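# Slide the door fully open with a Stretch robot

## Task

Push the sliding door until it is fully open and make sure it stays open by itself once the robot lets go. Nothing else in the room may be moved from where it began. Moving the door fast enough to slam it (either way) counts as failure, and so does the robot toppling or finishing with a lean.

## Robot and tools

ROBOT. A Hello Robot Stretch 3 with a single arm. It has a two-wheel differential base 0.33 m long and 0.34 m wide, a lift carrying the arm up and down a mast, and a telescoping arm that reaches out sideways to the robot's RIGHT. The arm cannot move forward, so the base must drive to carry the gripper ahead. Turning in place pivots around the point midway between the drive wheels, 0.05 m behind the front edge. With the arm pulled in and the wrist folded, the wrist pokes out at most 0.06 m beyond the right side and a spin sweeps a 0.28 m radius; an unfolded, level gripper reaches past that circle.

FRAMES. Base frame: origin on the floor between the drive wheels, x ahead, y to the left, z up. The odometry frame is where the base frame was when the scene began. hand_pose is reported in the base frame, at the point where closed fingertips meet; with all wrist joints at 0 its x axis is up, y runs along the arm back toward the mast, z points rearward. Fingertips are round pads 0.04 m wide.

execute_actions. Arguments: actions (a list holding one action, or empty to just read state and images) and cameras (list of head_camera, nav_camera, wrist_camera or all; omitted, null or ["all"] gives all; [] gives none). An action may hold:
- base: exactly one key. translate_m is a straight drive, in metres, -1 to 1, positive forward, an offset from the base position given in the latest reported state. rotate_rad is a spin in place, radians, -3.2 to 3.2, positive counter-clockwise seen from above. No sideways motion.
- joints: a map of joint name to an absolute target (not an offset). lift_m 0 to 1.1 (arm height on the mast); arm_m 0 to 0.52 (extension); wrist_yaw_rad -1.345 to 4.42 (0 along the arm, positive swings toward the front, 3.0 folds over the base); wrist_pitch_rad -1.57 to 0.451 (0 level, negative tips fingertips down); wrist_roll_rad -2.911 to 2.911 (0 fingers side by side, level); gripper_m -0.089 to 0.179 (bigger is wider; real fingertip gap is about 0.007 less when nearly shut, 0.025 less when fully open, and zero below 0.007); head_pan_rad -3.953 to 1.73 (0 forward, positive left, -1.57 along the arm); head_tilt_rad -1.53 to 0.419 (negative down). Done tolerances: 0.004 for lift, arm, gripper; 0.02 for yaw, roll, head; 0.05 for pitch.
- contact_limits: only arm_m, a motor_effort percentage 1 to 100 at which the arm motion halts with contact_stop (mirrored at the negative value when retracting). Smaller is softer, too small halts immediately; it also caps holding force until the next action. Values above the maximum are trimmed.
Base and joint motions in one action start together. Joints or base left out may keep driving toward their old target. Any unknown key or out-of-range number rejects the whole call and nothing moves. No action runs beyond 15 s. If a result reports a stop, further execute_actions, wait and finished_scene calls in that same reply are skipped.

wait: seconds 0 to 10; commands nothing and returns the same readout as an empty action. zoom_image: camera and region [x0, y0, x1, y1] in pixels from the top-left of that camera's latest full image, at most 504 by 504. Image sizes: head_camera 896x504 pinhole, nav_camera 672x504 fisheye, wrist_camera 644x364. Head and nav cameras both move with head_pan_rad/head_tilt_rad; the wrist camera rides on the gripper. finished_scene: scene, the number of the current scene; it ends it for good once the last command has been held, reports success, and gives the next task if one follows.

RESULTS. base_status/joint_status: how each commanded motion ended (done; off_target = resting short and maybe still pushing; contact_stop, time_out, torque_fault = target dropped, holds where it stopped unless slack). For the base, done only means the wheels turned the requested amount, slip included. on_its_own covers uncommanded parts; its "held at" is the held target, not actual position. joint_positions are current values. motor_effort: percent of maximum, positive toward higher values, bracket = peak during last action; readings carry fixed biases and noise, and effort outside rest range suggests pushing or load. Positive wheel effort pushes forward. lidar_m: 12 distances in metres in 30-degree sectors, first straight ahead, counting counter-clockwise (4th left, 7th behind, 10th right), plane 0.17 m above the floor, range 0.15 to 12, "-" for nothing; misses glass and thin legs, and the robot's own parts block sectors 5, 6, 9, 10 when the lift is low. wrist_depth_mm (45 to 1000) and head_depth_mm (280 to 4000, image sideways): 7x7 grids of median depth from top-left. base_odometry counts wheel turns only; heading -3.142 to 3.142, positive left. turned_by_wheels and turned_by_imu: rotation since the previous result. base_tilt in degrees, forward and right positive, with a constant bias up to about 4. The pictures line lists images in order; changed camera calibrations are reprinted.

CAUTIONS. Open the door gradually; a fast shove can slam it. Arm and lift halt and go slack when they meet firm resistance; base, wrist and head do not and will keep shoving. Wrist servos that strain for several seconds shut off for 10 s (torque_fault). Pushing with the gripper above about 0.45 m against something rigid, a second push after a contact_stop, or driving while hooked on something fixed can tip the robot, especially reversing. If base_tilt shows a lean, reverse the last move in small steps, free the gripper, and lower lift_m to about 0.2. Fold or unfold the wrist only with lift_m 0.32 to 0.95, wrist_pitch_rad -0.4 and roll near 0; once folded the lift may drop to 0.25. With wrist_yaw_rad below -0.4 keep pitch at -0.5 or lower. Fast base travel (0.30 m/s, 1.9 rad/s) needs lift_m under 0.30, arm_m under 0.03, wrist_yaw_rad over 2.54; otherwise 0.10 m/s and 0.63 rad/s. To grip, command below the object width; to release, go at least 0.02 above the touch value. The simulation keeps running while you compose a reply, holding the last command. The door must stay open on its own at the end.

Each tool is called by a JSON object that holds its "method" and its "body".

## Session

{"method": "execute_actions", "body": {"actions": []}}

Scene clock: 0.00 s.
base_odometry: x=+0.000 y=+0.000 heading=+0.000 (m, m, rad; odometry frame)
turned_by_wheels: +0.000 (rad since the last result)
turned_by_imu: +0.000 (rad since the last result)
base_tilt: forward=-0.1 right=+0.3 (deg)
lidar_m: 1.60 1.62 1.61 1.23 0.93 0.92 1.01 1.67 2.16 1.04 1.13 1.08
head_depth_mm: 1513 1511 1505 1528 1522 926 1536 / 1608 1616 1605 1635 1608 933 1657 / 1728 1740 1751 1765 1718 937 1792 / 1860 1873 1895 1904 1824 1016 1922 / 1965 2053 2050 2080 1832 1191 2084 / 1995 2090 2085 2090 1989 1544 1607 / 1840 1871 1882 1874 1831 1819 1864
base_status: not commanded
joint_positions: lift_m=+0.331 arm_m=-0.001 wrist_yaw_rad=+3.030 wrist_pitch_rad=-0.568 wrist_roll_rad=+0.018 gripper_m=+0.037 head_pan_rad=-0.003 head_tilt_rad=+0.004
joint_status: not commanded
motor_effort: left_wheel=+1 right_wheel=+0 lift_m=+22 arm_m=+1 wrist_yaw_rad=+0 wrist_pitch_rad=+5 wrist_roll_rad=+0 gripper_m=+0 head_pan_rad=+0 head_tilt_rad=+2 (%)
hand_pose: x=+0.0014 y=+0.0582 z=+0.3112 quat_wxyz=(+0.238, +0.694, +0.158, +0.660) (m; base frame)
wrist_depth_mm: 743 853 - - - - - / 743 911 992 974 947 947 933 / 762 770 778 757 758 769 742 / 649 647 644 656 621 638 624 / 558 550 568 557 561 539 534 / 484 - - - 463 469 463 / 439 - - - 415 417 412
pictures: head_camera (sideways: a quarter turn clockwise sets it upright), nav_camera (sideways: a quarter turn counterclockwise sets it upright), wrist_camera
Images, in order (width x height): head_camera 896x504, nav_camera 672x504, wrist_camera 644x364.

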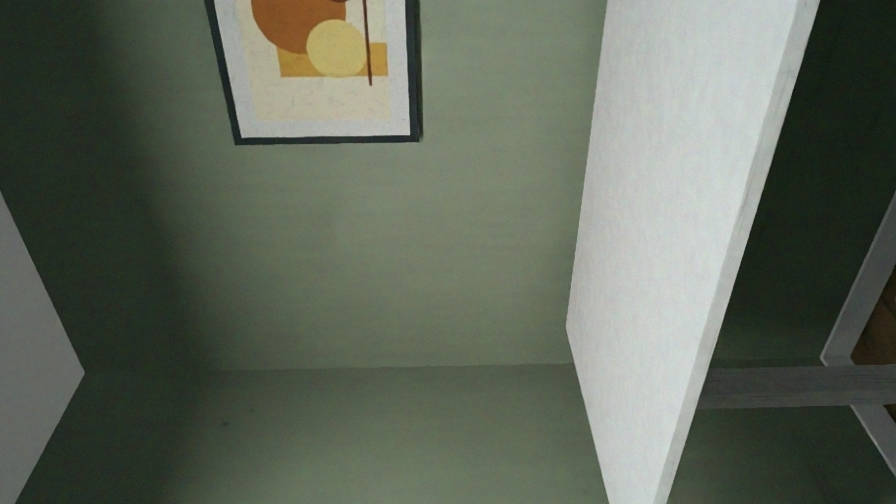

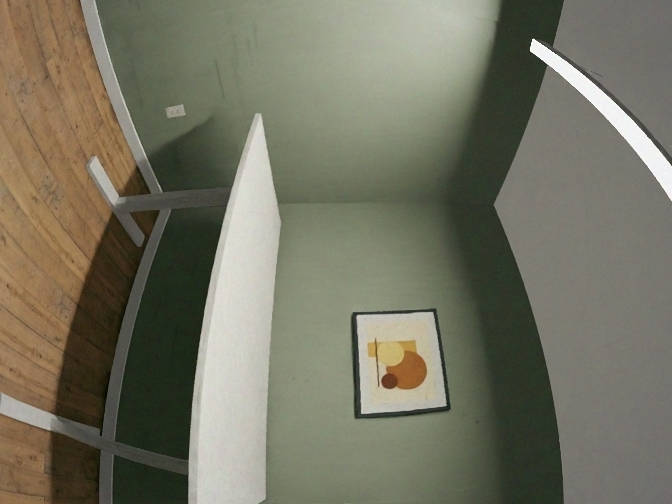

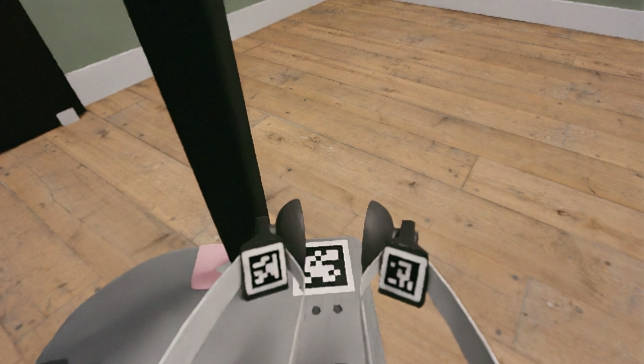

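{"method": "execute_actions", "body": {"actions": [{"joints":{"head_pan_rad":-2.8,"head_tilt_rad":-0.4}}], "cameras": ["head_camera","nav_camera"]}}

{"method": "execute_actions", "body": {"actions": [{"joints":{"head_pan_rad":-3.7}}], "cameras": ["head_camera","nav_camera"]}}

Scene clock: 4.70 s.
base_odometry: x=+0.000 y=+0.000 heading=+0.000 (m, m, rad; odometry frame)
turned_by_wheels: +0.000 (rad since the last result)
turned_by_imu: -0.001 (rad since the last result)
base_tilt: forward=-0.2 right=+0.3 (deg)
lidar_m: 1.60 1.62 1.61 1.22 0.93 0.92 1.01 1.67 2.16 1.04 1.13 1.08
head_depth_mm: 1081 1138 1201 1247 1257 1336 1361 / 1199 1274 1345 1441 1540 1610 1417 / 1351 1441 1543 1669 1798 1756 1411 / 1556 1665 1799 1957 2075 1756 1415 / 1807 1959 2163 2372 2295 1760 1423 / 2000 2129 2293 2461 2291 1753 1419 / 1882 2018 2140 2299 2282 1756 1420
base_status: not commanded
joint_positions: lift_m=+0.331 arm_m=-0.001 wrist_yaw_rad=+3.030 wrist_pitch_rad=-0.568 wrist_roll_rad=+0.018 gripper_m=+0.037 head_pan_rad=-2.793 head_tilt_rad=-0.395
joint_status: all done
motor_effort: left_wheel=+0(0) right_wheel=+0(0) lift_m=+22(22) arm_m=+0(1) wrist_yaw_rad=+1(0) wrist_pitch_rad=+5(5) wrist_roll_rad=+0(0) gripper_m=+0(1) head_pan_rad=-3(45) head_tilt_rad=-3(36) (%)
hand_pose: x=+0.0014 y=+0.0582 z=+0.3112 quat_wxyz=(+0.238, +0.694, +0.158, +0.660) (m; base frame)
wrist_depth_mm: 754 835 - - - - - / 766 878 973 974 971 930 919 / 751 755 800 781 754 751 761 / 631 643 634 636 632 607 615 / 552 558 547 552 557 531 531 / 478 - - - 467 474 466 / 436 - - - 427 415 414
pictures: head_camera (sideways: a quarter turn clockwise sets it upright), nav_camera (sideways: a quarter turn counterclockwise sets it upright)
camera_calibration (this result's frames):
head_camera: T_world_to_cam=[[0.386785, 0.123253, -0.913896, 1.2111], [0.295845, -0.955229, -0.0036177, 0.00264614], [-0.873426, -0.268973, -0.405932, 0.492614], [0, 0, 0, 1]] pos_world=[-0.0389572, -0.0142445, 1.3068]
nav_camera: T_world_to_cam=[[-0.363831, -0.114778, 0.924366, -1.15943], [-0.323174, 0.94629, -0.00970092, 0.0705868], [-0.873605, -0.30226, -0.381383, 0.466351], [0, 0, 0, 1]] pos_world=[0.00837959, -0.0589141, 1.25029]
Images, in order (width x height): head_camera 896x504, nav_camera 672x504.

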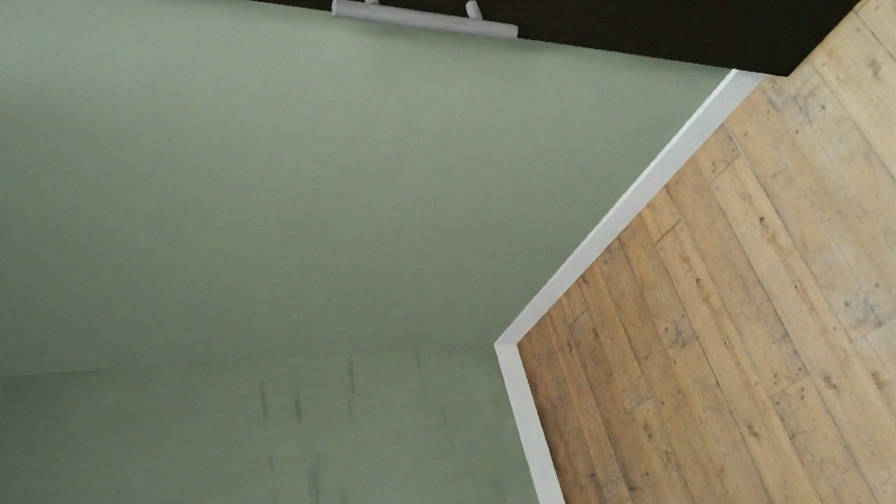

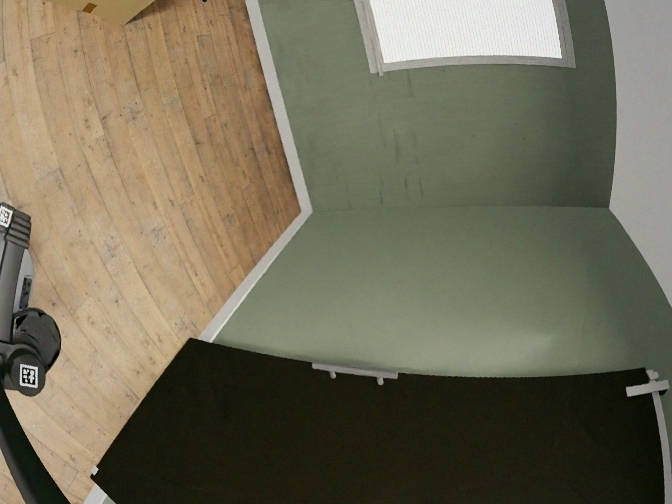

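Scene clock: 5.73 s.
base_odometry: x=+0.000 y=+0.000 heading=+0.000 (m, m, rad; odometry frame)
turned_by_wheels: +0.000 (rad since the last result)
turned_by_imu: +0.000 (rad since the last result)
base_tilt: forward=-0.2 right=+0.3 (deg)
lidar_m: 1.60 1.62 1.61 1.23 0.93 0.92 1.01 1.67 2.16 1.04 1.13 1.08
head_depth_mm: 751 813 889 986 1101 1204 1320 / 758 812 876 950 1037 1143 1299 / 764 821 884 957 1049 1152 1283 / 772 830 893 973 1060 1168 1303 / 778 836 902 977 1072 1184 1313 / 784 843 909 991 1085 1199 1321 / 791 852 918 1001 1095 1219 1339
base_status: not commanded
joint_positions: lift_m=+0.331 arm_m=-0.001 wrist_yaw_rad=+3.030 wrist_pitch_rad=-0.568 wrist_roll_rad=+0.018 gripper_m=+0.037 head_pan_rad=-3.693 head_tilt_rad=-0.395
joint_status: all done
motor_effort: left_wheel=+0(1) right_wheel=+1(1) lift_m=+22(21) arm_m=+0(0) wrist_yaw_rad=+0(1) wrist_pitch_rad=+5(5) wrist_roll_rad=+1(0) gripper_m=-1(0) head_pan_rad=-3(47) head_tilt_rad=-4(3) (%)
hand_pose: x=+0.0014 y=+0.0582 z=+0.3112 quat_wxyz=(+0.238, +0.694, +0.158, +0.660) (m; base frame)
wrist_depth_mm: 740 836 - - - - - / 740 911 966 959 967 972 963 / 754 805 777 780 756 764 730 / 644 660 637 643 626 632 618 / 553 541 555 552 555 536 532 / 484 - - - 463 472 472 / 438 - - - 427 422 409
pictures: head_camera (sideways: a quarter turn clockwise sets it upright), nav_camera (sideways: a quarter turn counterclockwise sets it upright)
camera_calibration (this result's frames):
head_camera: T_world_to_cam=[[0.336994, -0.226375, -0.913887, 1.21139], [-0.564357, -0.825523, -0.00361879, 0.00789482], [-0.753615, 0.516978, -0.405953, 0.49191], [0, 0, 0, 1]] pos_world=[-0.0330661, 0.0264401, 1.3068]
nav_camera: T_world_to_cam=[[-0.316088, 0.213663, 0.924358, -1.15971], [0.540367, 0.841373, -0.00970048, 0.0653186], [-0.779802, 0.496426, -0.381404, 0.465806], [0, 0, 0, 1]] pos_world=[-0.038631, -0.0384078, 1.25028]
Images, in order (width x height): head_camera 896x504, nav_camera 672x504.

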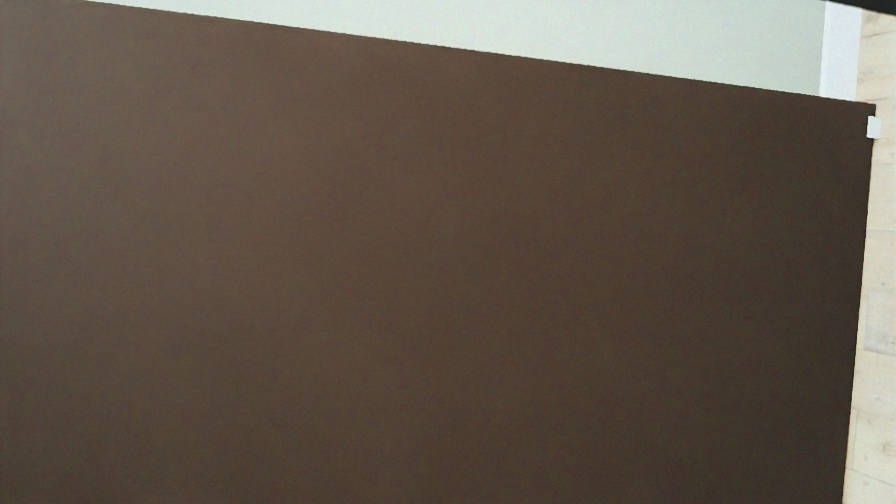

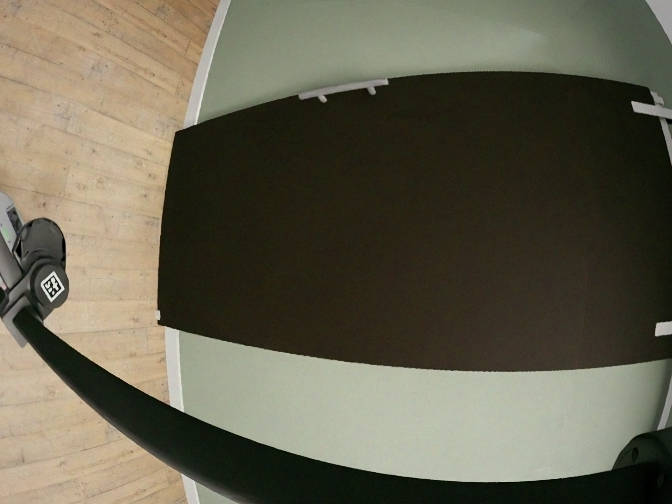

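{"method": "execute_actions", "body": {"actions": [{"base":{"rotate_rad":-2.57},"joints":{"lift_m":0.26}}], "cameras": []}}

{"method": "execute_actions", "body": {"actions": [{"base":{"translate_m":0.88},"joints":{"head_pan_rad":-1.7,"head_tilt_rad":-0.9}}], "cameras": []}}

{"method": "execute_actions", "body": {"actions": [{"base":{"rotate_rad":0.311},"joints":{"lift_m":0.4,"wrist_pitch_rad":-0.4}}], "cameras": []}}

{"method": "execute_actions", "body": {"actions": [{"joints":{"wrist_yaw_rad":0,"gripper_m":0.0}}]}}

Scene clock: 21.97 s.
base_odometry: x=+0.000 y=+0.000 heading=-2.570 (m, m, rad; odometry frame)
turned_by_wheels: -2.570 (rad since the last result)
turned_by_imu: -2.572 (rad since the last result)
base_tilt: forward=-0.1 right=+0.3 (deg)
lidar_m: 1.79 2.16 1.04 1.54 1.08 1.60 1.61 1.61 1.18 0.92 0.92 1.03
head_depth_mm: 1365 1465 1495 873 1788 1745 1415 / 1450 1569 1524 992 1923 1753 1412 / 1571 1675 1528 1068 2070 1746 1418 / 1683 1810 1525 2088 2194 1744 1419 / 1810 1960 1527 2284 2130 1755 1419 / 1832 1946 1529 2075 2196 1752 1420 / 1672 1765 1543 1970 2066 1752 1416
base_status: done
joint_positions: lift_m=+0.260 arm_m=-0.001 wrist_yaw_rad=+3.030 wrist_pitch_rad=-0.569 wrist_roll_rad=+0.018 gripper_m=+0.037 head_pan_rad=-3.693 head_tilt_rad=-0.395
joint_status: all done
motor_effort: left_wheel=+4(12) right_wheel=-5(11) lift_m=+16(21) arm_m=+0(0) wrist_yaw_rad=+0(0) wrist_pitch_rad=+5(6) wrist_roll_rad=+1(0) gripper_m=-1(0) head_pan_rad=-3(3) head_tilt_rad=-3(3) (%)
hand_pose: x=+0.0014 y=+0.0580 z=+0.2406 quat_wxyz=(+0.238, +0.694, +0.158, +0.660) (m; base frame)
wrist_depth_mm: - - - - 968 947 - / 844 826 822 779 805 785 789 / 657 650 639 647 653 635 621 / 547 539 - 546 533 528 523 / 473 - - - 467 453 456 / - - - - - 400 397 / - - - - 354 353 349
pictures: none
No camera images: the call's "cameras" was empty. Leave "cameras" out to get every camera's image.

Scene clock: 26.67 s.
base_odometry: x=-0.740 y=-0.476 heading=-2.570 (m, m, rad; odometry frame)
turned_by_wheels: +0.000 (rad since the last result)
turned_by_imu: +0.003 (rad since the last result)
base_tilt: forward=-0.2 right=+0.3 (deg)
lidar_m: 1.29 1.32 1.44 0.92 0.97 1.58 2.44 1.59 0.77 0.65 0.70 0.79
head_depth_mm: 766 928 1163 1549 1435 1264 1131 / 719 860 1059 1390 1437 1268 1145 / 678 803 976 1244 1427 1264 1169 / 643 750 900 1133 1383 1266 1167 / 610 707 840 1031 1337 1261 1150 / 560 640 777 994 1305 1257 1130 / 563 673 810 975 1211 1255 1130
base_status: done
joint_positions: lift_m=+0.260 arm_m=-0.001 wrist_yaw_rad=+3.030 wrist_pitch_rad=-0.570 wrist_roll_rad=+0.018 gripper_m=+0.037 head_pan_rad=-1.707 head_tilt_rad=-0.889
joint_status: all done
motor_effort: left_wheel=+3(13) right_wheel=-3(7) lift_m=+16(17) arm_m=+0(0) wrist_yaw_rad=+0(1) wrist_pitch_rad=+6(5) wrist_roll_rad=+0(0) gripper_m=-1(0) head_pan_rad=+4(45) head_tilt_rad=-8(43) (%)
hand_pose: x=+0.0014 y=+0.0580 z=+0.2405 quat_wxyz=(+0.238, +0.694, +0.159, +0.660) (m; base frame)
wrist_depth_mm: - 996 877 - - - - / 819 803 814 809 812 814 790 / 659 650 659 630 647 631 630 / 544 537 - 545 537 528 519 / 474 - - - 467 452 445 / - - - - - 399 401 / - - - - 357 351 350
pictures: none
No camera images: the call's "cameras" was empty. Leave "cameras" out to get every camera's image.

Scene clock: 28.77 s.
base_odometry: x=-0.740 y=-0.476 heading=-2.259 (m, m, rad; odometry frame)
turned_by_wheels: +0.311 (rad since the last result)
turned_by_imu: +0.310 (rad since the last result)
base_tilt: forward=-0.2 right=+0.3 (deg)
lidar_m: 1.32 1.37 1.17 0.92 1.89 2.44 2.45 0.92 0.67 0.65 0.73 0.99
head_depth_mm: 605 715 866 1108 1379 1266 1133 / 595 697 845 1067 1376 1269 1149 / 564 652 805 1033 1357 1262 - / 602 708 851 1052 1350 1261 - / 625 726 870 1078 1355 1262 1113 / 614 713 847 1048 1333 1255 1127 / 603 698 828 1013 1319 1254 1128
base_status: done
joint_positions: lift_m=+0.400 arm_m=-0.001 wrist_yaw_rad=+3.030 wrist_pitch_rad=-0.421 wrist_roll_rad=+0.018 gripper_m=+0.037 head_pan_rad=-1.707 head_tilt_rad=-0.889
joint_status: all done
motor_effort: left_wheel=-2(9) right_wheel=+5(13) lift_m=+27(27) arm_m=+0(0) wrist_yaw_rad=+1(0) wrist_pitch_rad=+7(7) wrist_roll_rad=+1(1) gripper_m=-2(0) head_pan_rad=+4(5) head_tilt_rad=-7(6) (%)
hand_pose: x=+0.0037 y=+0.0791 z=+0.4118 quat_wxyz=(+0.187, +0.705, +0.107, +0.676) (m; base frame)
wrist_depth_mm: - - - 892 - - - / - - - - - - - / - - - - - - - / 920 891 906 916 877 906 911 / 761 732 - 747 755 723 737 / 622 620 631 612 599 615 609 / 537 538 - 558 537 531 526
pictures: none
No camera images: the call's "cameras" was empty. Leave "cameras" out to get every camera's image.

Scene clock: 31.30 s.
base_odometry: x=-0.740 y=-0.476 heading=-2.259 (m, m, rad; odometry frame)
turned_by_wheels: +0.000 (rad since the last result)
turned_by_imu: +0.000 (rad since the last result)
base_tilt: forward=-0.1 right=+0.3 (deg)
lidar_m: 1.32 1.37 1.18 0.92 1.89 2.44 2.45 0.92 0.67 0.65 0.73 0.99
head_depth_mm: 606 716 868 1109 1383 1268 1138 / 595 700 846 1071 1384 1268 1150 / 565 652 803 1034 1351 1266 - / 601 709 851 1051 1349 1281 - / 626 728 870 1077 1351 1262 1127 / 615 712 849 1048 1339 1256 1128 / 604 700 825 1017 1313 1256 1130
base_status: not commanded
joint_positions: lift_m=+0.400 arm_m=-0.001 wrist_yaw_rad=+0.002 wrist_pitch_rad=-0.421 wrist_roll_rad=+0.018 gripper_m=+0.000 head_pan_rad=-1.707 head_tilt_rad=-0.889
joint_status: all done
motor_effort: left_wheel=-3(3) right_wheel=+5(5) lift_m=+27(26) arm_m=+0(0) wrist_yaw_rad=-2(1) wrist_pitch_rad=+7(7) wrist_roll_rad=+0(0) gripper_m=-3(78) head_pan_rad=+4(4) head_tilt_rad=-7(7) (%)
hand_pose: x=-0.0211 y=-0.3676 z=+0.4118 quat_wxyz=(+0.686, +0.147, -0.697, -0.149) (m; base frame)
wrist_depth_mm: 419 418 419 411 389 341 340 / 453 450 453 447 396 378 373 / 512 516 513 494 432 416 413 / 570 567 563 549 491 463 458 / 645 643 633 - 533 529 524 / 624 629 622 592 587 586 584 / 542 526 531 547 543 536 532
pictures: head_camera (sideways: a quarter turn clockwise sets it upright), nav_camera (sideways: a quarter turn counterclockwise sets it upright), wrist_camera
camera_calibration (this result's frames):
head_camera: T_world_to_cam=[[0.123436, 0.781232, -0.611915, 0.819061], [0.984043, -0.175991, -0.0261856, 0.0278193], [-0.128149, -0.598919, -0.79049, 0.988327], [0, 0, 0, 1]] pos_world=[-0.00182445, -0.0430539, 1.28319]
nav_camera: T_world_to_cam=[[-0.121307, -0.764801, 0.632743, -0.780742], [-0.987547, 0.157319, 0.000823722, 0.0609347], [-0.100173, -0.624764, -0.774361, 0.972868], [0, 0, 0, 1]] pos_world=[0.0629209, 0.00111381, 1.24731]
wrist_camera: T_world_to_cam=[[-0.997613, -0.0651411, -0.0229307, -0.0225483], [-0.0207426, 0.599354, -0.800215, 0.579628], [0.0658705, -0.797829, -0.599275, 0.12309], [0, 0, 0, 1]] pos_world=[-0.0185794, -0.250667, 0.537075]
Images, in order (width x height): head_camera 896x504, nav_camera 672x504, wrist_camera 644x364.

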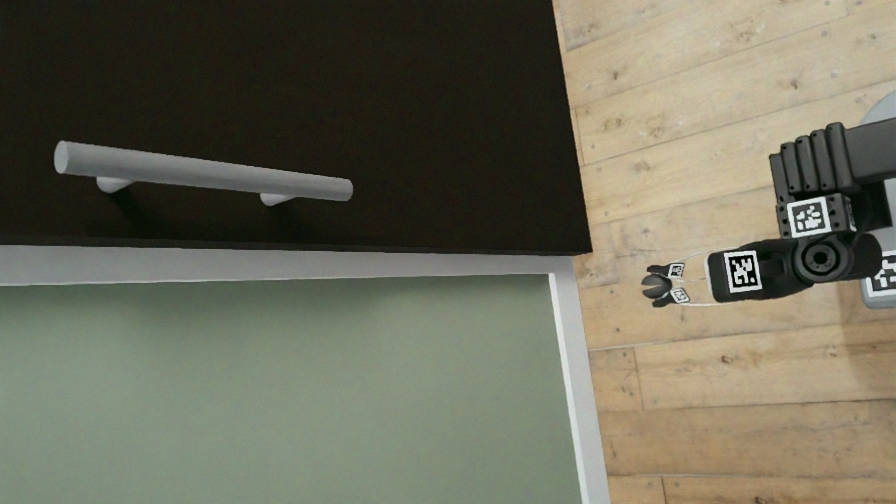

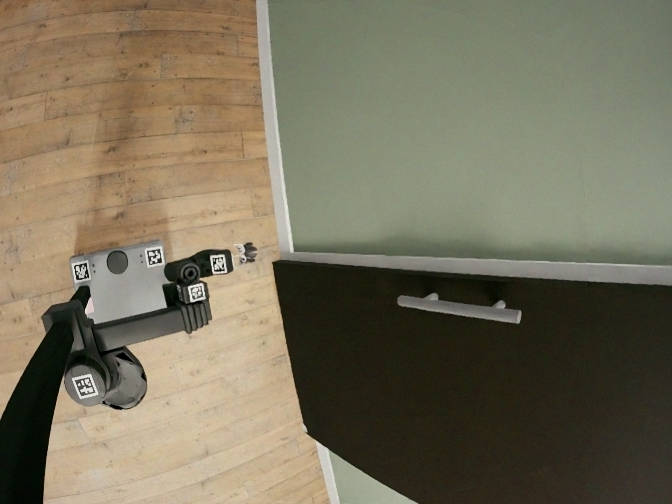

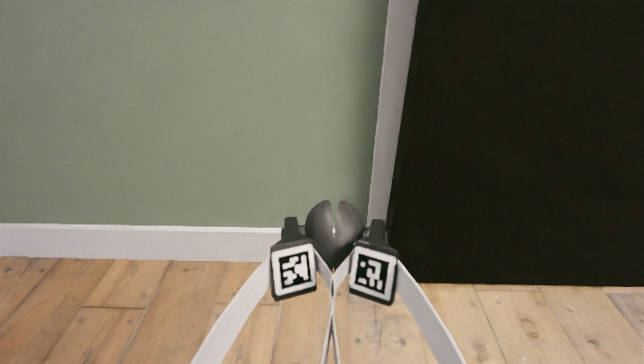

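{"method": "execute_actions", "body": {"actions": [{"joints":{"arm_m":0.31,"head_tilt_rad":-0.8}}], "cameras": ["wrist_camera"]}}

{"method": "execute_actions", "body": {"actions": [{"base":{"translate_m":-0.2}}]}}

Scene clock: 40.17 s.
base_odometry: x=-0.740 y=-0.476 heading=-2.259 (m, m, rad; odometry frame)
turned_by_wheels: +0.000 (rad since the last result)
turned_by_imu: -0.001 (rad since the last result)
base_tilt: forward=-0.1 right=+0.3 (deg)
lidar_m: 1.32 1.37 1.18 0.92 1.88 2.45 2.45 0.92 0.67 0.65 0.73 0.99
head_depth_mm: 584 677 803 982 1277 1312 1156 / 574 662 784 955 1225 1311 1152 / 564 618 734 925 1165 1331 1165 / 585 670 789 950 1098 1284 1152 / 604 691 811 973 1208 1306 1150 / 594 678 790 948 1179 1303 1150 / 583 665 773 920 1141 1288 1147
base_status: not commanded
joint_positions: lift_m=+0.400 arm_m=+0.310 wrist_yaw_rad=+0.001 wrist_pitch_rad=-0.421 wrist_roll_rad=+0.018 gripper_m=+0.000 head_pan_rad=-1.707 head_tilt_rad=-0.804
joint_status: all done
motor_effort: left_wheel=-3(3) right_wheel=+5(5) lift_m=+27(27) arm_m=+4(6) wrist_yaw_rad=-1(1) wrist_pitch_rad=+7(7) wrist_roll_rad=+0(0) gripper_m=-2(3) head_pan_rad=+4(4) head_tilt_rad=+3(15) (%)
hand_pose: x=-0.0214 y=-0.6787 z=+0.4118 quat_wxyz=(+0.685, +0.147, -0.697, -0.149) (m; base frame)
wrist_depth_mm: 132 131 130 130 128 119 112 / 145 145 143 141 140 128 115 / 161 161 159 158 155 140 114 / 181 179 178 175 172 153 114 / 209 207 201 - 188 169 114 / 241 240 235 244 213 174 124 / 288 285 278 274 263 172 142
pictures: wrist_camera
camera_calibration (this result's frames):
wrist_camera: T_world_to_cam=[[-0.9977, -0.0637877, -0.0229293, -0.0422005], [-0.0199293, 0.599365, -0.800227, 0.766112], [0.0647877, -0.79793, -0.599258, -0.125186], [0, 0, 0, 1]] pos_world=[-0.0187248, -0.561763, 0.537077]
Images, in order (width x height): wrist_camera 644x364.

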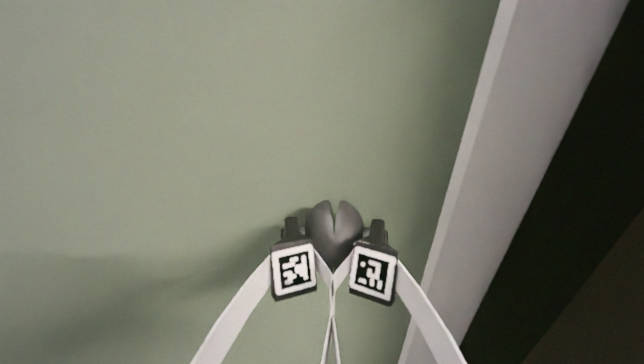

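Scene clock: 43.67 s.
base_odometry: x=-0.613 y=-0.322 heading=-2.259 (m, m, rad; odometry frame)
turned_by_wheels: +0.000 (rad since the last result)
turned_by_imu: +0.004 (rad since the last result)
base_tilt: forward=-0.1 right=+0.3 (deg)
lidar_m: 1.52 1.58 0.98 1.00 1.89 2.28 2.25 0.91 0.67 0.65 0.73 1.00
head_depth_mm: 582 674 799 985 1266 1313 1158 / 573 661 781 949 1221 1310 1155 / 563 614 743 926 1163 1336 1165 / 564 649 755 927 1058 1287 1156 / 2668 2717 2148 1759 1442 1308 1154 / 2635 2636 825 953 1168 1302 1154 / 582 659 771 923 1138 1287 1150
base_status: done
joint_positions: lift_m=+0.400 arm_m=+0.310 wrist_yaw_rad=+0.002 wrist_pitch_rad=-0.422 wrist_roll_rad=+0.014 gripper_m=+0.000 head_pan_rad=-1.707 head_tilt_rad=-0.801
joint_status: not commanded
motor_effort: left_wheel=+0(42) right_wheel=+2(100) lift_m=+23(27) arm_m=+3(7) wrist_yaw_rad=-1(100) wrist_pitch_rad=+8(17) wrist_roll_rad=+2(2) gripper_m=-2(21) head_pan_rad=+5(4) head_tilt_rad=+1(3) (%)
hand_pose: x=-0.0211 y=-0.6785 z=+0.4117 quat_wxyz=(+0.687, +0.148, -0.696, -0.149) (m; base frame)
wrist_depth_mm: 122 126 205 - - - 84 / 134 136 207 - - - 84 / 154 148 207 - - 128 86 / 184 166 210 914 906 128 93 / 213 194 209 - 720 127 105 / 249 235 230 581 594 130 120 / 298 289 280 529 519 148 142
pictures: head_camera (sideways: a quarter turn clockwise sets it upright), nav_camera (sideways: a quarter turn counterclockwise sets it upright), wrist_camera
camera_calibration (this result's frames):
head_camera: T_world_to_cam=[[0.1155, 0.724737, -0.679276, 0.90688], [0.983801, -0.177849, -0.0224723, 0.0229893], [-0.137095, -0.665677, -0.733539, 0.914325], [0, 0, 0, 1]] pos_world=[-0.00201198, -0.0445166, 1.28723]
nav_camera: T_world_to_cam=[[-0.113136, -0.70655, 0.698561, -0.866557], [-0.987593, 0.157033, -0.00111713, 0.0634618], [-0.108908, -0.690021, -0.715549, 0.89644], [0, 0, 0, 1]] pos_world=[0.0622652, -0.00366909, 1.24686]
wrist_camera: T_world_to_cam=[[-0.99758, -0.0668807, -0.0190201, -0.0455995], [-0.025011, 0.600378, -0.799325, 0.76617], [0.0648787, -0.796915, -0.600598, -0.12387], [0, 0, 0, 1]] pos_world=[-0.0182899, -0.561755, 0.537155]
Images, in order (width x height): head_camera 896x504, nav_camera 672x504, wrist_camera 644x364.

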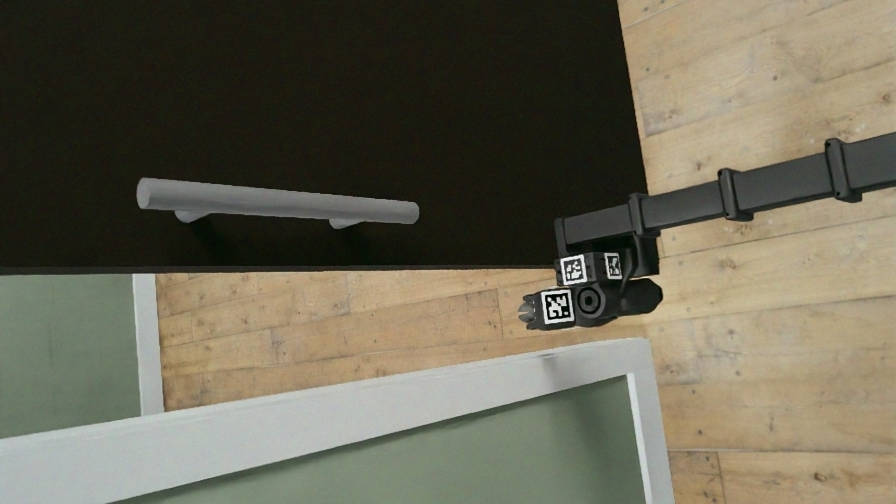

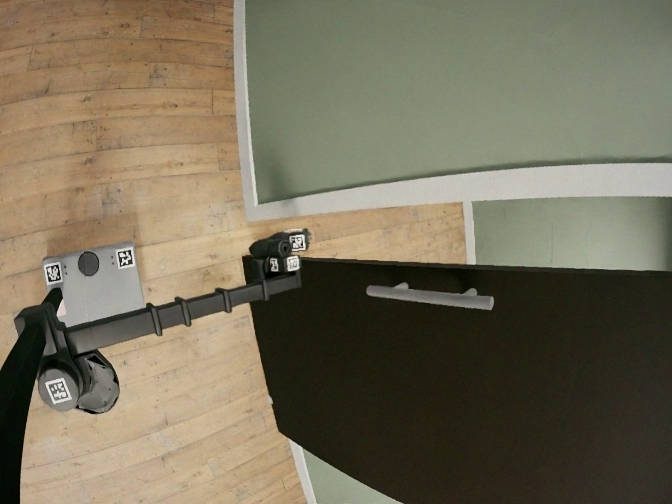

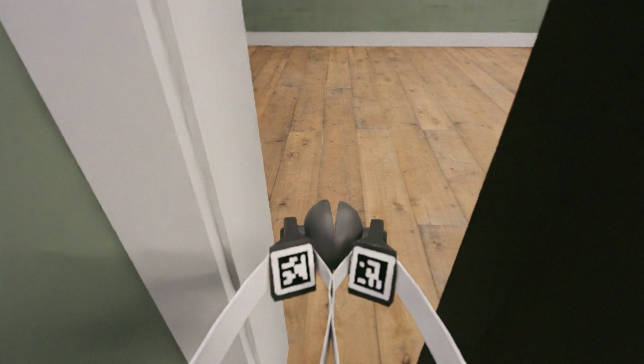

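{"method": "execute_actions", "body": {"actions": [{"base":{"translate_m":-0.6},"joints":{"head_pan_rad":-2.1,"head_tilt_rad":-0.3,"arm_m":0.3}}]}}

Scene clock: 53.40 s.
base_odometry: x=-0.232 y=+0.142 heading=-2.259 (m, m, rad; odometry frame)
turned_by_wheels: +0.000 (rad since the last result)
turned_by_imu: -0.003 (rad since the last result)
base_tilt: forward=-0.2 right=+0.3 (deg)
lidar_m: 2.12 1.32 1.26 1.35 1.82 1.71 1.64 0.92 0.67 0.65 0.95 0.98
head_depth_mm: 770 825 888 959 1048 1157 1294 / 717 764 820 880 953 1042 1141 / 673 714 759 812 873 946 1033 / 631 669 710 755 807 869 939 / 596 627 666 705 751 801 863 / 564 593 624 662 701 744 797 / 535 561 592 622 658 695 742
base_status: done
joint_positions: lift_m=+0.400 arm_m=+0.300 wrist_yaw_rad=+0.076 wrist_pitch_rad=-0.423 wrist_roll_rad=+0.014 gripper_m=+0.000 head_pan_rad=-2.093 head_tilt_rad=-0.310
joint_status: all done
on_its_own: wrist_yaw_rad is held at +0.072, not at your +0.000, by its stall guard, which is not easing now
motor_effort: left_wheel=+1(31) right_wheel=+0(82) lift_m=+23(23) arm_m=+3(2) wrist_yaw_rad=-3(97) wrist_pitch_rad=+8(9) wrist_roll_rad=+2(2) gripper_m=-3(11) head_pan_rad=-4(30) head_tilt_rad=+7(45) (%)
hand_pose: x=-0.0046 y=-0.6679 z=+0.4115 quat_wxyz=(+0.692, +0.174, -0.690, -0.124) (m; base frame)
wrist_depth_mm: - - - - - 78 76 / - - - - 114 85 83 / - - - - 108 94 91 / 913 884 913 901 113 105 101 / 732 742 739 - 125 118 113 / 609 628 619 582 140 135 129 / 524 536 535 544 171 157 149
pictures: head_camera (sideways: a quarter turn clockwise sets it upright), nav_camera (sideways: a quarter turn counterclockwise sets it upright), wrist_camera
camera_calibration (this result's frames):
head_camera: T_world_to_cam=[[0.176892, 0.274599, -0.945148, 1.25317], [0.841495, -0.540265, 0.000527158, -0.0060783], [-0.510485, -0.795431, -0.326642, 0.387214], [0, 0, 0, 1]] pos_world=[-0.0188949, -0.0394014, 1.31092]
nav_camera: T_world_to_cam=[[-0.164392, -0.252635, 0.953494, -1.19868], [-0.857156, 0.514931, -0.0113474, 0.0759888], [-0.488117, -0.819159, -0.301198, 0.359645], [0, 0, 0, 1]] pos_world=[0.0436308, -0.0473502, 1.25212]
wrist_camera: T_world_to_cam=[[-0.989965, -0.139963, -0.0195038, -0.0770263], [-0.0687438, 0.597551, -0.798879, 0.757787], [0.123468, -0.789521, -0.601176, -0.11112], [0, 0, 0, 1]] pos_world=[-0.0104404, -0.551329, 0.537075]
Images, in order (width x height): head_camera 896x504, nav_camera 672x504, wrist_camera 644x364.

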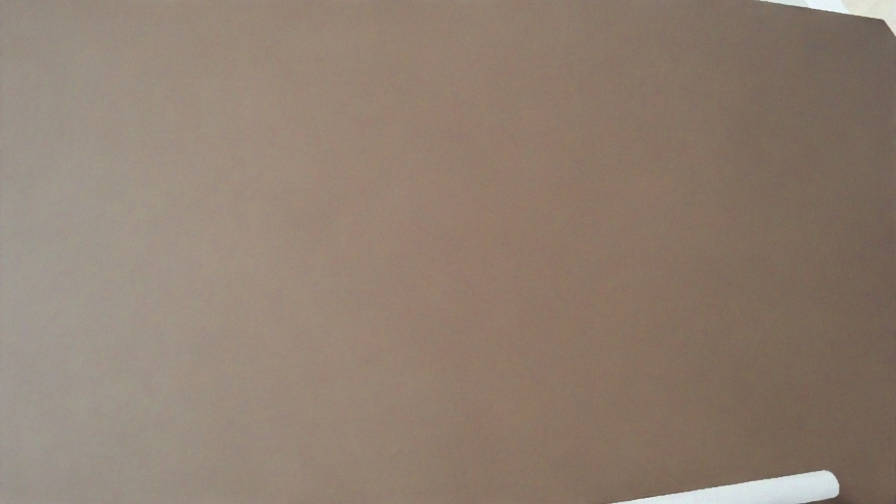

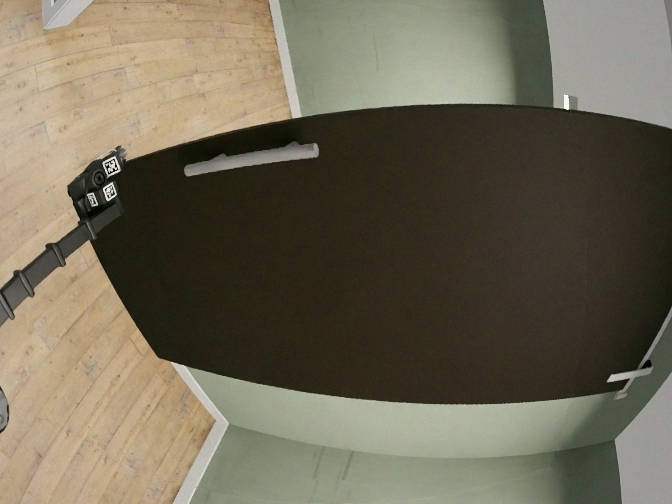

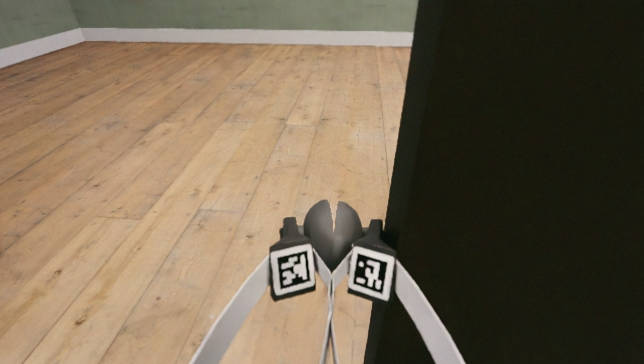

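Moved about 0.73; the roller is still short of the stop.

{"method": "execute_actions", "body": {"actions": [{"base":{"translate_m":-0.09},"joints":{"head_tilt_rad":0.3}}]}}

Scene clock: 57.40 s.
base_odometry: x=-0.175 y=+0.212 heading=-2.259 (m, m, rad; odometry frame)
turned_by_wheels: +0.000 (rad since the last result)
turned_by_imu: -0.001 (rad since the last result)
base_tilt: forward=-0.2 right=+0.3 (deg)
lidar_m: 2.22 1.37 1.30 1.35 1.76 1.61 1.56 0.92 0.67 0.65 1.05 1.02
head_depth_mm: 1302 1104 1019 947 886 834 788 / 1190 995 927 871 819 774 733 / 1077 914 855 806 762 722 685 / 927 844 793 751 713 679 646 / 832 782 741 702 671 639 610 / 770 730 693 660 631 603 578 / 718 684 653 623 596 572 548
base_status: done
joint_positions: lift_m=+0.400 arm_m=+0.300 wrist_yaw_rad=+0.074 wrist_pitch_rad=-0.422 wrist_roll_rad=+0.014 gripper_m=+0.000 head_pan_rad=-2.093 head_tilt_rad=+0.284
joint_status: all done
on_its_own: wrist_yaw_rad is held at +0.072, not at your +0.000, by its stall guard, which is not easing now
motor_effort: left_wheel=+0(34) right_wheel=+2(78) lift_m=+23(23) arm_m=+3(4) wrist_yaw_rad=-2(97) wrist_pitch_rad=+7(11) wrist_roll_rad=+2(2) gripper_m=-3(12) head_pan_rad=-3(3) head_tilt_rad=+10(51) (%)
hand_pose: x=-0.0051 y=-0.6679 z=+0.4117 quat_wxyz=(+0.692, +0.173, -0.690, -0.124) (m; base frame)
wrist_depth_mm: - - - - - 135 78 / - - - - - 120 83 / - - - - - 118 91 / 915 916 910 886 293 115 101 / 728 739 721 - 257 122 113 / 619 620 628 581 189 136 129 / 529 540 537 533 313 159 150
pictures: head_camera (sideways: a quarter turn clockwise sets it upright), nav_camera (sideways: a quarter turn counterclockwise sets it upright), wrist_camera
camera_calibration (this result's frames):
head_camera: T_world_to_cam=[[-0.114574, -0.23179, -0.965995, 1.28285], [0.845624, -0.533064, 0.0276116, -0.0413757], [-0.521337, -0.813705, 0.257083, -0.372637], [0, 0, 0, 1]] pos_world=[-0.0123005, -0.0279207, 1.33617]
nav_camera: T_world_to_cam=[[0.127254, 0.254051, 0.958783, -1.2081], [-0.861773, 0.506902, -0.0199362, 0.087211], [-0.491074, -0.823717, 0.283439, -0.401463], [0, 0, 0, 1]] pos_world=[0.0317443, -0.0679802, 1.27384]
wrist_camera: T_world_to_cam=[[-0.990242, -0.137995, -0.019463, -0.0761668], [-0.0675049, 0.597143, -0.799289, 0.7578], [0.12192, -0.790176, -0.600631, -0.111668], [0, 0, 0, 1]] pos_world=[-0.0106538, -0.551263, 0.537148]
Images, in order (width x height): head_camera 896x504, nav_camera 672x504, wrist_camera 644x364.

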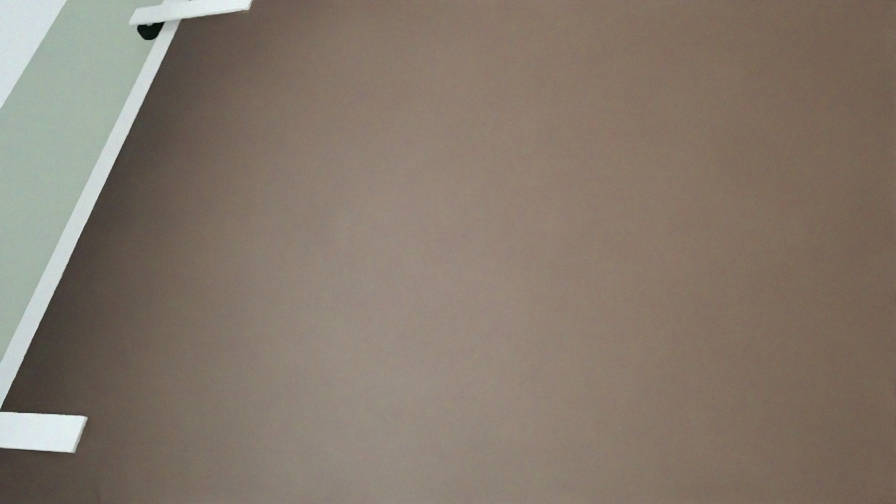

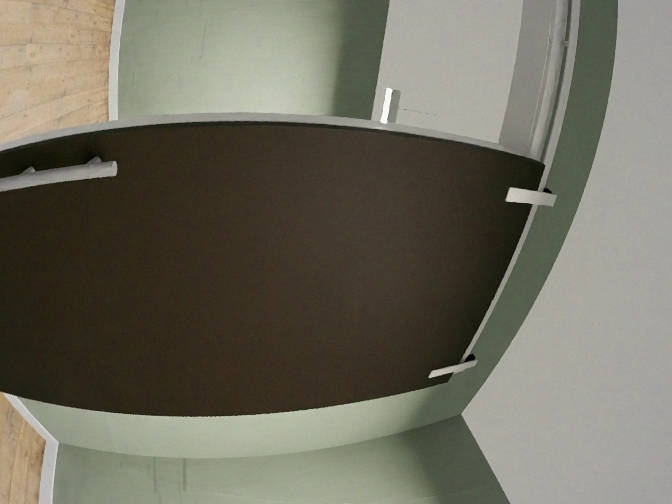

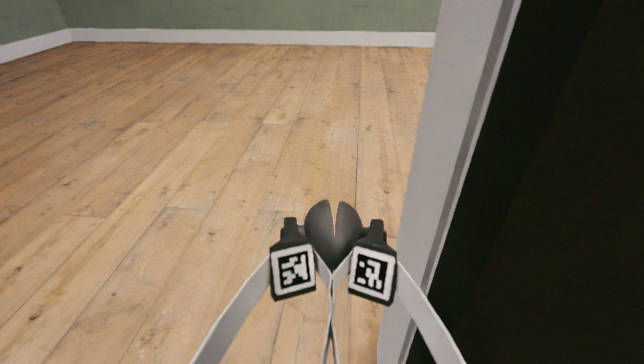

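{"method": "finished_scene", "body": {"scene": 1}}

The scene is finished: the task was done.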